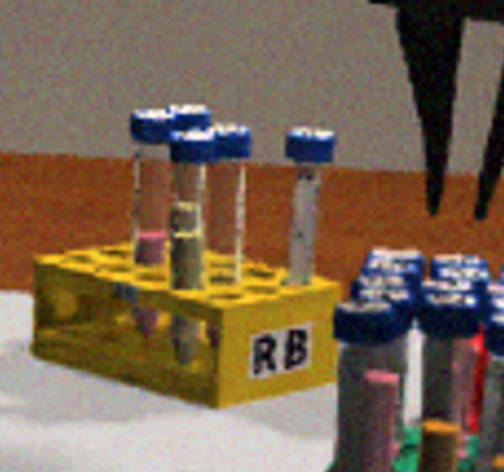

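Request:
execute_actions(
  actions=[
    {"rows":[[-0.016,1.40,2.97,0,0,-0.012,1,0.563,1.552,1.3605,-1.4215,0,-0.997,-0.70],[-0.016,1.40,2.97,0,0,-0.012,1,0.566,1.563,1.3595,-1.4205,0,-0.997,-0.70],[-0.016,1.40,2.97,0,0,-0.012,1,0.569,1.573,1.358,-1.4185,0,-0.997,-0.70],[-0.016,1.40,2.97,0,0,-0.012,1,0.572,1.575,1.3555,-1.415,0,-0.997,-0.70],[-0.016,1.40,2.97,0,0,-0.012,1,0.572,1.5765,1.352,-1.4105,0,-0.997,-0.70],[-0.016,1.40,2.97,0,0,-0.012,1,0.572,1.578,1.348,-1.405,0,-0.997,-0.70],[-0.016,1.40,2.97,0,0,-0.012,1,0.572,1.5795,1.3435,-1.399,0,-0.997,-0.70],[-0.016,1.40,2.97,0,0,-0.012,1,0.572,1.581,1.339,-1.393,0,-0.997,-0.70],[-0.016,1.40,2.97,0,0,-0.012,1,0.572,1.5825,1.334,-1.3865,0,-0.997,-0.70],[-0.016,1.40,2.97,0,0,-0.012,1,0.572,1.584,1.329,-1.380,0,-0.997,-0.70],[-0.016,1.40,2.97,0,0,-0.012,1,0.572,1.5855,1.324,-1.3735,0,-0.997,-0.70],[-0.016,1.40,2.97,0,0,-0.012,1,0.572,1.587,1.319,-1.367,0,-0.997,-0.70],[-0.016,1.40,2.97,0,0,-0.012,1,0.572,1.5885,1.314,-1.360,0,-0.997,-0.70],[-0.016,1.40,2.97,0,0,-0.012,1,0.572,1.590,1.309,-1.3535,0,-0.997,-0.70],[-0.016,1.40,2.97,0,0,-0.012,1,0.572,1.5915,1.3045,-1.3475,0,-0.997,-0.70]],"steps":15},
  ],
  pictures=false,
)

Request:
execute_actions(
  actions=[
    {"rows":[[-0.016,1.40,2.97,0,0,-0.012,1,0.572,1.593,1.300,-1.3415,0,-0.997,-0.70],[-0.016,1.40,2.97,0,0,-0.012,1,0.572,1.5945,1.296,-1.336,0,-0.997,-0.70],[-0.016,1.40,2.97,0,0,-0.012,1,0.572,1.596,1.292,-1.331,0,-0.997,-0.70],[-0.016,1.40,2.97,0,0,-0.012,1,0.572,1.597,1.2885,-1.326,0,-0.997,-0.70],[-0.016,1.40,2.97,0,0,-0.012,1,0.572,1.598,1.2855,-1.322,0,-0.997,-0.70],[-0.016,1.40,2.97,0,0,-0.012,1,0.572,1.5985,1.283,-1.319,0,-0.997,-0.70],[-0.016,1.40,2.97,0,0,-0.012,1,0.572,1.599,1.2815,-1.317,0,-0.997,-0.70],[-0.016,1.40,2.97,0,0,-0.012,1,0.572,1.599,1.281,-1.316,0,-0.997,-0.70]],"steps":14},
  ],
  pictures=false,
)

Request:
execute_actions(
  actions=[
    {"rows":[[-0.016,1.40,2.97,0,0,-0.012,1,0.572,1.595,1.281,-1.316,0,-0.997,-0.675],[-0.016,1.40,2.97,0,0,-0.012,1,0.572,1.595,1.281,-1.316,0,-0.997,-0.65],[-0.016,1.40,2.97,0,0,-0.012,1,0.572,1.595,1.281,-1.316,0,-0.997,-0.625],[-0.016,1.40,2.97,0,0,-0.012,1,0.572,1.595,1.281,-1.316,0,-0.997,-0.60],[-0.016,1.40,2.97,0,0,-0.012,1,0.572,1.595,1.281,-1.316,0,-0.997,-0.58],[-0.016,1.40,2.97,0,0,-0.012,1,0.572,1.595,1.281,-1.316,0,-0.997,-0.56],[-0.016,1.40,2.97,0,0,-0.012,1,0.572,1.595,1.281,-1.316,0,-0.997,-0.54],[-0.016,1.40,2.97,0,0,-0.012,1,0.572,1.595,1.281,-1.316,0,-0.997,-0.525],[-0.016,1.40,2.97,0,0,-0.012,1,0.572,1.595,1.281,-1.316,0,-0.997,-0.51],[-0.016,1.40,2.97,0,0,-0.012,1,0.572,1.595,1.281,-1.316,0,-0.997,-0.495],[-0.016,1.40,2.97,0,0,-0.012,1,0.572,1.595,1.281,-1.316,0,-0.997,-0.485],[-0.016,1.40,2.97,0,0,-0.012,1,0.572,1.595,1.281,-1.316,0,-0.997,-0.475]],"steps":15},
  ],
)

Scene clock: 516.87 s of 15600.00 s.
left_arm: end_effector_position=(-0.0176, +0.3676, +1.1431) grip_measured=+1.000 end_effector_quat_wxyz=(+0.999, +0.001, +0.003, +0.032) | right_arm: end_effector_position=(+0.4135, -0.1074, +0.1681) grip_measured=-0.698 end_effector_quat_wxyz=(+0.028, +0.667, -0.744, -0.008)
Joint positions: left_arm=[-0.029  1.403  2.968 -0.001  0.002  0.002  0.094] | right_arm=[ 0.566  1.572  1.319 -1.376  0.001 -1.01   0.014]
Joint velocities: left_arm=[-0.005 -0.005  0.002  0.002  0.066 -0.051  0.   ] | right_arm=[-0.005  0.054 -0.149  0.183  0.066 -0.037 -0.   ]
Joint torques (N m, as the arm reports them, + toward a larger angle): left_arm=[ 1.38 -1.   -0.07 -0.05 -0.02 -0.09] | right_arm=[ -1.67 -12.31   6.46   1.06  -0.17  -0.01]
Motor temperatures (°C, as the motors report them): left_arm=[26 25 28 25 27 25] | right_arm=[26 33 44 24 26 25]
Steps of this call (steps 1 to 30: the robot went on to your last target; steps 31 to 90: nothing new was sent; then 14.27 s passed at rest; steps 91 to 105: all 15 steps of this action). Readings (joint positions):
91: left_arm=[-0.029 1.403 2.968 -0.001 0.002 0.002] | right_arm=[0.566 1.561 1.365 -1.438 0.001 -1.010]
92: left_arm=[-0.029 1.403 2.968 -0.001 0.002 0.002] | right_arm=[0.566 1.561 1.365 -1.438 0.001 -1.010]
94: left_arm=[-0.029 1.403 2.968 -0.001 0.002 0.002] | right_arm=[0.566 1.561 1.365 -1.436 0.001 -1.010]
98: left_arm=[-0.029 1.403 2.968 -0.001 0.002 0.002] | right_arm=[0.566 1.561 1.355 -1.419 0.001 -1.010]
105: the state above

Scene clock: 517.33 s of 15600.00 s.
left_arm: end_effector_position=(-0.0176, +0.3676, +1.1431) grip_measured=+1.000 end_effector_quat_wxyz=(+0.999, +0.001, +0.003, +0.032) | right_arm: end_effector_position=(+0.4129, -0.1076, +0.1487) grip_measured=-0.698 end_effector_quat_wxyz=(+0.031, +0.667, -0.744, -0.009)
Joint positions: left_arm=[-0.029  1.403  2.968 -0.001  0.002  0.002  0.094] | right_arm=[ 0.566  1.588  1.285 -1.332  0.001 -1.01   0.014]
Joint velocities: left_arm=[-0.005 -0.005 -0.002  0.017 -0.066  0.007  0.   ] | right_arm=[-0.005 -0.015 -0.002 -0.002  0.007  0.037 -0.001]
Joint torques (N m, as the arm reports them, + toward a larger angle): left_arm=[ 1.38 -1.13 -0.1   0.08 -0.02 -0.13] | right_arm=[ -1.66 -12.57   6.61   0.79  -0.17   0.  ]
Motor temperatures (°C, as the motors report them): left_arm=[26 25 28 25 27 25] | right_arm=[26 33 44 24 26 25]
Steps of this call (steps 1 to 14: all 14 steps of this action). Readings (joint positions):
1: left_arm=[-0.029 1.403 2.968 -0.001 0.002 0.002] | right_arm=[0.566 1.574 1.314 -1.370 0.001 -1.010]
2: left_arm=[-0.029 1.403 2.968 -0.001 0.002 0.002] | right_arm=[0.566 1.577 1.309 -1.364 0.001 -1.010]
4: left_arm=[-0.029 1.403 2.968 -0.001 0.002 0.002] | right_arm=[0.566 1.581 1.300 -1.353 0.001 -1.010]
8: left_arm=[-0.029 1.403 2.968 -0.001 0.002 0.002] | right_arm=[0.566 1.587 1.287 -1.337 0.001 -1.010]
14: the state above

Scene clock: 517.83 s of 15600.00 s.
left_arm: end_effector_position=(-0.0176, +0.3676, +1.1431) grip_measured=+1.000 end_effector_quat_wxyz=(+0.999, +0.001, +0.003, +0.032) | right_arm: end_effector_position=(+0.4130, -0.1076, +0.1487) grip_measured=-0.477 end_effector_quat_wxyz=(+0.031, +0.667, -0.744, -0.008)
Joint positions: left_arm=[-0.029  1.403  2.968 -0.001  0.002  0.002  0.094] | right_arm=[ 0.566  1.588  1.285 -1.332  0.001 -1.01   0.025]
Joint velocities: left_arm=[ 0.005 -0.005 -0.002 -0.017 -0.037 -0.022  0.   ] | right_arm=[-0.005  0.005 -0.007 -0.007  0.007  0.007 -0.001]
Joint torques (N m, as the arm reports them, + toward a larger angle): left_arm=[ 1.14 -1.   -0.02 -0.05  0.   -0.12] | right_arm=[ -1.67 -13.31   6.51   0.93  -0.16   0.  ]
Motor temperatures (°C, as the motors report them): left_arm=[26 25 28 25 27 25] | right_arm=[26 33 44 24 26 25]
Steps of this call (steps 1 to 15: all 15 steps of this action). Readings (joint positions):
1: left_arm=[-0.029 1.403 2.968 -0.001 0.002 0.002] | right_arm=[0.566 1.588 1.285 -1.332 0.001 -1.010]
2: left_arm=[-0.029 1.403 2.968 -0.001 0.002 0.002] | right_arm=[0.566 1.588 1.285 -1.332 0.001 -1.010]
4: left_arm=[-0.029 1.403 2.968 -0.001 0.002 0.002] | right_arm=[0.566 1.588 1.285 -1.332 0.001 -1.010]
8: left_arm=[-0.029 1.403 2.968 -0.001 0.002 0.002] | right_arm=[0.566 1.588 1.285 -1.332 0.001 -1.010]
15: the state above

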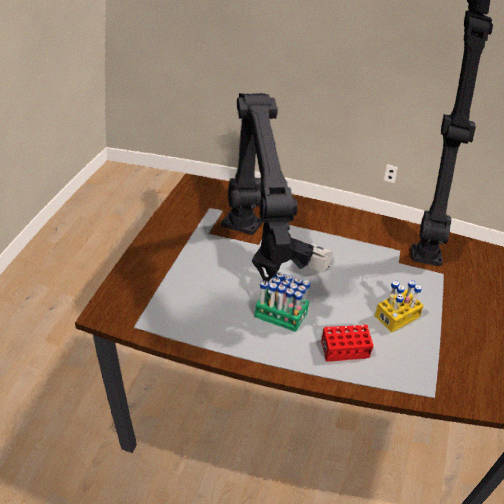

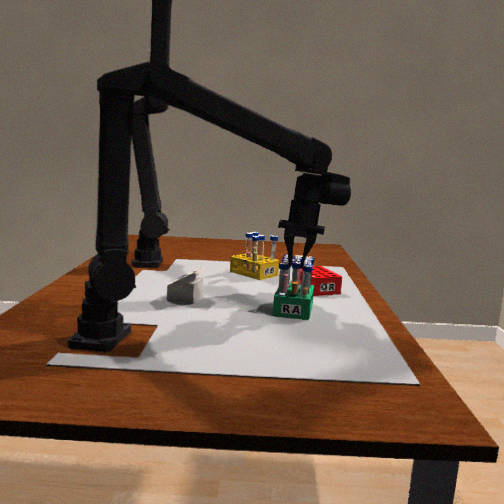

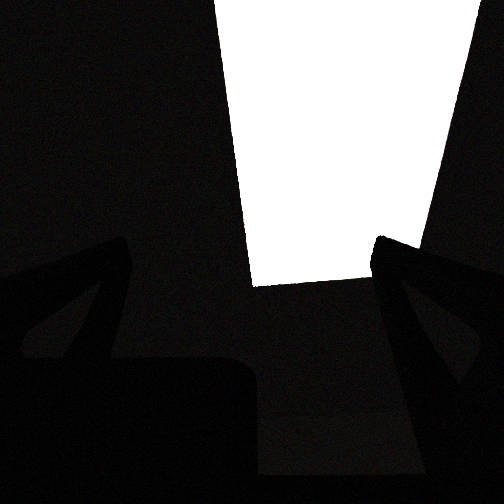

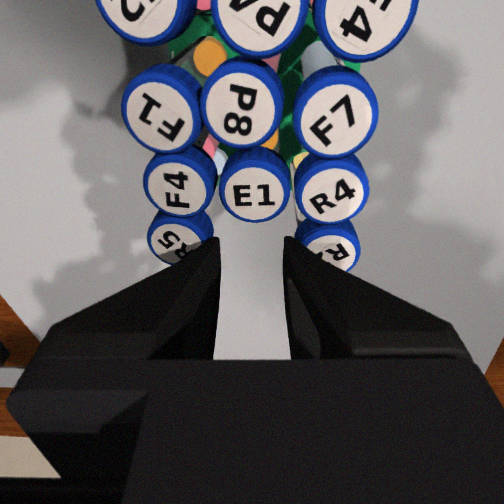

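Request:
execute_actions(
  actions=[
    {"rows":[[-0.016,1.40,2.97,0,0,-0.012,1,0.575,1.595,1.281,-1.3140,0,-0.9960,-0.475],[-0.016,1.40,2.97,0,0,-0.012,1,0.577,1.595,1.281,-1.3120,0,-0.9949,-0.475],[-0.016,1.40,2.97,0,0,-0.012,1,0.5781,1.595,1.281,-1.3100,0,-0.9938,-0.475],[-0.016,1.40,2.97,0,0,-0.012,1,0.5792,1.595,1.281,-1.3082,0,-0.9927,-0.475],[-0.016,1.40,2.97,0,0,-0.012,1,0.5803,1.595,1.281,-1.3066,0,-0.9916,-0.475],[-0.016,1.40,2.97,0,0,-0.012,1,0.5814,1.595,1.281,-1.3052,0,-0.9905,-0.475],[-0.016,1.40,2.97,0,0,-0.012,1,0.5825,1.595,1.281,-1.3038,0,-0.9894,-0.475],[-0.016,1.40,2.97,0,0,-0.012,1,0.5836,1.595,1.281,-1.3024,0,-0.9883,-0.475],[-0.016,1.40,2.97,0,0,-0.012,1,0.5848,1.595,1.281,-1.3010,0,-0.9872,-0.475],[-0.016,1.40,2.97,0,0,-0.012,1,0.5859,1.595,1.281,-1.2996,0,-0.9861,-0.475],[-0.016,1.40,2.97,0,0,-0.012,1,0.5870,1.595,1.281,-1.2982,0,-0.9850,-0.475],[-0.016,1.40,2.97,0,0,-0.012,1,0.5881,1.595,1.281,-1.2968,0,-0.9839,-0.475],[-0.016,1.40,2.97,0,0,-0.012,1,0.5892,1.595,1.281,-1.2954,0,-0.9828,-0.475],[-0.016,1.40,2.97,0,0,-0.012,1,0.5904,1.595,1.281,-1.2940,0,-0.9817,-0.475],[-0.016,1.40,2.97,0,0,-0.012,1,0.5915,1.595,1.281,-1.2926,0,-0.9806,-0.475]],"steps":15},
  ],
  pictures=false,
)

Request:
execute_actions(
  actions=[
    {"rows":[[-0.016,1.40,2.97,0,0,-0.012,1,0.5926,1.595,1.281,-1.2912,0,-0.9795,-0.475],[-0.016,1.40,2.97,0,0,-0.012,1,0.5937,1.595,1.281,-1.2898,0,-0.9784,-0.475],[-0.016,1.40,2.97,0,0,-0.012,1,0.5948,1.595,1.281,-1.2884,0,-0.9773,-0.475],[-0.016,1.40,2.97,0,0,-0.012,1,0.5960,1.595,1.281,-1.2870,0,-0.9762,-0.475],[-0.016,1.40,2.97,0,0,-0.012,1,0.5971,1.595,1.281,-1.2856,0,-0.9751,-0.475],[-0.016,1.40,2.97,0,0,-0.012,1,0.5982,1.595,1.281,-1.2842,0,-0.9740,-0.475],[-0.016,1.40,2.97,0,0,-0.012,1,0.5993,1.595,1.281,-1.2828,0,-0.9729,-0.475],[-0.016,1.40,2.97,0,0,-0.012,1,0.6004,1.595,1.281,-1.2814,0,-0.9718,-0.475],[-0.016,1.40,2.97,0,0,-0.012,1,0.6016,1.595,1.281,-1.2800,0,-0.9707,-0.475],[-0.016,1.40,2.97,0,0,-0.012,1,0.6027,1.595,1.281,-1.2786,0,-0.9696,-0.475],[-0.016,1.40,2.97,0,0,-0.012,1,0.6038,1.595,1.281,-1.2772,0,-0.9685,-0.475],[-0.016,1.40,2.97,0,0,-0.012,1,0.6049,1.595,1.281,-1.2758,0,-0.9674,-0.475],[-0.016,1.40,2.97,0,0,-0.012,1,0.6060,1.595,1.281,-1.2744,0,-0.9663,-0.475],[-0.016,1.40,2.97,0,0,-0.012,1,0.6072,1.595,1.281,-1.2730,0,-0.9652,-0.475],[-0.016,1.40,2.97,0,0,-0.012,1,0.6083,1.595,1.281,-1.2716,0,-0.9641,-0.475]],"steps":15},
  ],
  pictures=false,
)

Request:
execute_actions(
  actions=[
    {"rows":[[-0.016,1.40,2.97,0,0,-0.012,1,0.6095,1.595,1.281,-1.2702,0,-0.9630,-0.475],[-0.016,1.40,2.97,0,0,-0.012,1,0.6107,1.595,1.281,-1.2688,0,-0.9619,-0.475],[-0.016,1.40,2.97,0,0,-0.012,1,0.6119,1.595,1.281,-1.2674,0,-0.9608,-0.475],[-0.016,1.40,2.97,0,0,-0.012,1,0.6131,1.595,1.281,-1.2660,0,-0.9597,-0.475],[-0.016,1.40,2.97,0,0,-0.012,1,0.6143,1.595,1.281,-1.2646,0,-0.9586,-0.475],[-0.016,1.40,2.97,0,0,-0.012,1,0.6155,1.595,1.281,-1.2632,0,-0.9575,-0.475],[-0.016,1.40,2.97,0,0,-0.012,1,0.6167,1.595,1.281,-1.2618,0,-0.9564,-0.475],[-0.016,1.40,2.97,0,0,-0.012,1,0.6179,1.595,1.281,-1.2604,0,-0.9553,-0.475],[-0.016,1.40,2.97,0,0,-0.012,1,0.6191,1.595,1.281,-1.2590,0,-0.9542,-0.475],[-0.016,1.40,2.97,0,0,-0.012,1,0.6203,1.595,1.281,-1.2576,0,-0.9531,-0.475],[-0.016,1.40,2.97,0,0,-0.012,1,0.6215,1.595,1.281,-1.2562,0,-0.9520,-0.475],[-0.016,1.40,2.97,0,0,-0.012,1,0.6227,1.595,1.281,-1.2548,0,-0.9508,-0.475],[-0.016,1.40,2.97,0,0,-0.012,1,0.6237,1.595,1.281,-1.2534,0,-0.9496,-0.475],[-0.016,1.40,2.97,0,0,-0.012,1,0.6246,1.595,1.281,-1.252,0,-0.9485,-0.475]],"steps":15},
  ],
  pictures=false,
)

Request:
execute_actions(
  actions=[
    {"steps":6},
  ],
)

Scene clock: 537.80 s of 15600.00 s.
left_arm: end_effector_position=(-0.0176, +0.3676, +1.1431) grip_measured=+1.000 end_effector_quat_wxyz=(+0.999, +0.001, +0.003, +0.032) | right_arm: end_effector_position=(+0.4135, -0.1010, +0.1485) grip_measured=-0.477 end_effector_quat_wxyz=(+0.024, +0.668, -0.744, -0.006)
Joint positions: left_arm=[-0.029  1.403  2.968 -0.001  0.002  0.002  0.094] | right_arm=[ 0.579  1.588  1.285 -1.318  0.    -0.998  0.025]
Joint velocities: left_arm=[-0.005  0.005 -0.007  0.002 -0.037 -0.037  0.   ] | right_arm=[ 0.034 -0.024 -0.002  0.032 -0.007  0.066 -0.002]
Joint torques (N m, as the arm reports them, + toward a larger angle): left_arm=[ 0.8  -0.82 -0.15  0.    0.   -0.12] | right_arm=[ -0.95 -13.15   6.65   1.48  -0.17   0.  ]
Motor temperatures (°C, as the motors report them): left_arm=[26 25 28 25 27 25] | right_arm=[26 32 44 24 26 25]
Steps of this call (steps 1 to 15: the robot went on to your last target; steps 16 to 170: nothing new was sent; then 13.80 s passed at rest; steps 171 to 185: all 15 steps of this action). Readings (joint positions):
171: left_arm=[-0.029 1.403 2.968 -0.001 0.002 0.002] | right_arm=[0.566 1.588 1.285 -1.332 0.000 -1.010]
172: left_arm=[-0.029 1.403 2.968 -0.001 0.002 0.002] | right_arm=[0.566 1.588 1.285 -1.332 0.000 -1.010]
174: left_arm=[-0.029 1.403 2.968 -0.001 0.002 0.002] | right_arm=[0.567 1.588 1.285 -1.332 0.000 -1.009]
178: left_arm=[-0.029 1.403 2.968 -0.001 0.002 0.002] | right_arm=[0.570 1.588 1.285 -1.327 0.000 -1.006]
185: the state above

Scene clock: 538.30 s of 15600.00 s.
left_arm: end_effector_position=(-0.0176, +0.3676, +1.1431) grip_measured=+1.000 end_effector_quat_wxyz=(+0.999, +0.001, +0.003, +0.032) | right_arm: end_effector_position=(+0.4149, -0.0918, +0.1483) grip_measured=-0.477 end_effector_quat_wxyz=(+0.014, +0.668, -0.744, -0.003)
Joint positions: left_arm=[-0.029  1.403  2.968 -0.001  0.002  0.002  0.094] | right_arm=[ 0.596  1.588  1.285 -1.296  0.    -0.982  0.025]
Joint velocities: left_arm=[-0.005 -0.005 -0.012 -0.022 -0.11   0.051  0.   ] | right_arm=[ 0.015 -0.005  0.012  0.012 -0.007  0.051 -0.001]
Joint torques (N m, as the arm reports them, + toward a larger angle): left_arm=[ 1.26 -0.95 -0.01 -0.04 -0.03 -0.12] | right_arm=[ -1.02 -12.86   6.74   1.63  -0.14  -0.04]
Motor temperatures (°C, as the motors report them): left_arm=[26 25 28 25 27 25] | right_arm=[26 32 44 24 26 25]
Steps of this call (steps 1 to 15: all 15 steps of this action). Readings (joint positions):
1: left_arm=[-0.029 1.403 2.968 -0.001 0.002 0.002] | right_arm=[0.580 1.588 1.285 -1.316 0.000 -0.997]
2: left_arm=[-0.029 1.403 2.968 -0.001 0.002 0.002] | right_arm=[0.581 1.588 1.285 -1.315 0.000 -0.996]
4: left_arm=[-0.029 1.403 2.968 -0.001 0.002 0.002] | right_arm=[0.584 1.588 1.285 -1.313 0.000 -0.994]
8: left_arm=[-0.029 1.403 2.968 -0.001 0.002 0.002] | right_arm=[0.588 1.588 1.285 -1.307 0.000 -0.989]
15: the state above

Scene clock: 538.80 s of 15600.00 s.
left_arm: end_effector_position=(-0.0176, +0.3676, +1.1431) grip_measured=+1.000 end_effector_quat_wxyz=(+0.999, +0.001, +0.003, +0.032) | right_arm: end_effector_position=(+0.4154, -0.0821, +0.1482) grip_measured=-0.477 end_effector_quat_wxyz=(+0.004, +0.669, -0.743, -0.001)
Joint positions: left_arm=[-0.029  1.403  2.968 -0.001  0.002  0.002  0.094] | right_arm=[ 0.614  1.588  1.285 -1.276  0.    -0.966  0.025]
Joint velocities: left_arm=[-0.015 -0.015  0.007  0.002  0.007 -0.007  0.   ] | right_arm=[ 0.024 -0.015 -0.007  0.032 -0.037  0.051 -0.002]
Joint torques (N m, as the arm reports them, + toward a larger angle): left_arm=[ 0.92 -1.41  0.11 -0.01 -0.04 -0.11] | right_arm=[ -1.13 -13.11   6.7    1.3   -0.15   0.  ]
Motor temperatures (°C, as the motors report them): left_arm=[26 25 28 25 27 25] | right_arm=[26 32 44 24 26 25]
Steps of this call (steps 1 to 15: all 15 steps of this action). Readings (joint positions):
1: left_arm=[-0.029 1.403 2.968 -0.001 0.002 0.002] | right_arm=[0.596 1.588 1.285 -1.295 0.000 -0.981]
2: left_arm=[-0.029 1.403 2.968 -0.001 0.002 0.002] | right_arm=[0.597 1.588 1.285 -1.295 0.000 -0.979]
4: left_arm=[-0.029 1.403 2.968 -0.001 0.002 0.002] | right_arm=[0.599 1.588 1.285 -1.293 0.000 -0.977]
8: left_arm=[-0.029 1.403 2.968 -0.001 0.002 0.002] | right_arm=[0.603 1.588 1.285 -1.287 0.000 -0.973]
15: the state above

Scene clock: 539.00 s of 15600.00 s.
left_arm: end_effector_position=(-0.0176, +0.3676, +1.1431) grip_measured=+1.000 end_effector_quat_wxyz=(+0.999, +0.001, +0.003, +0.032) | right_arm: end_effector_position=(+0.4156, -0.0814, +0.1482) grip_measured=-0.477 end_effector_quat_wxyz=(+0.003, +0.668, -0.744, -0.001)
Joint positions: left_arm=[-0.029  1.403  2.968 -0.001  0.002  0.002  0.094] | right_arm=[ 0.615  1.588  1.285 -1.274  0.    -0.963  0.025]
Joint velocities: left_arm=[-0.005 -0.015  0.002 -0.022 -0.022 -0.022  0.   ] | right_arm=[-0.024 -0.005  0.007  0.007 -0.066 -0.007  0.   ]
Joint torques (N m, as the arm reports them, + toward a larger angle): left_arm=[ 1.38 -1.15 -0.08  0.06 -0.02 -0.11] | right_arm=[ -1.31 -13.03   6.74   1.43  -0.15  -0.01]
Motor temperatures (°C, as the motors report them): left_arm=[26 25 28 25 27 25] | right_arm=[26 32 44 24 26 25]
Steps of this call (steps 1 to 6: the robot went on to your last target). Readings (joint positions):
1: left_arm=[-0.029 1.403 2.968 -0.001 0.002 0.002] | right_arm=[0.615 1.588 1.285 -1.274 0.000 -0.965]
2: left_arm=[-0.029 1.403 2.968 -0.001 0.002 0.002] | right_arm=[0.615 1.588 1.285 -1.274 0.000 -0.964]
4: left_arm=[-0.029 1.403 2.968 -0.001 0.002 0.002] | right_arm=[0.615 1.588 1.285 -1.274 0.000 -0.963]
6: the state above

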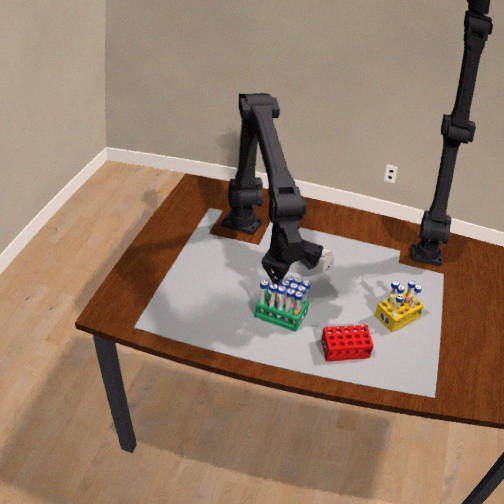

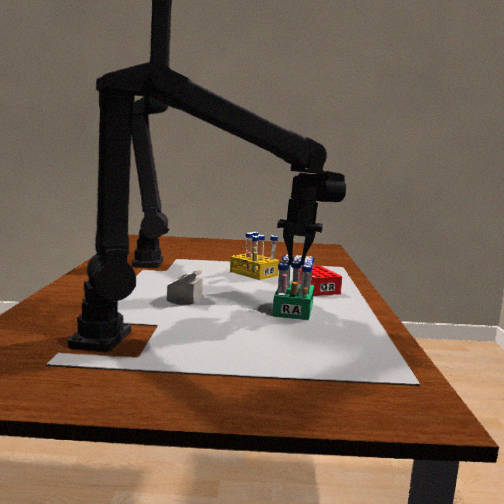

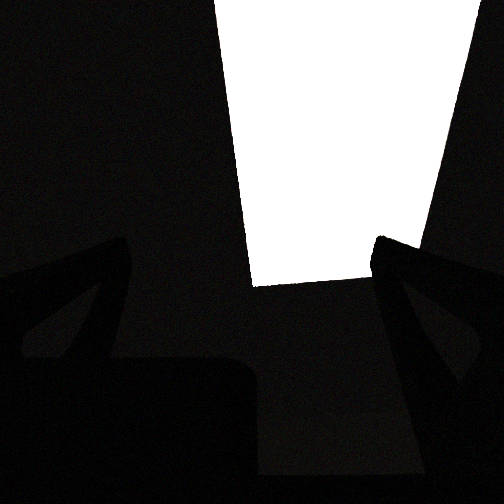

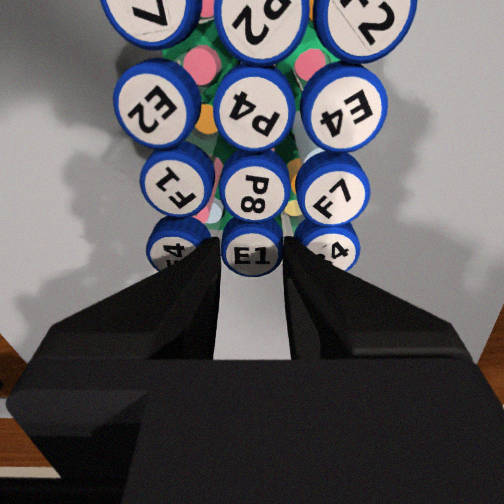

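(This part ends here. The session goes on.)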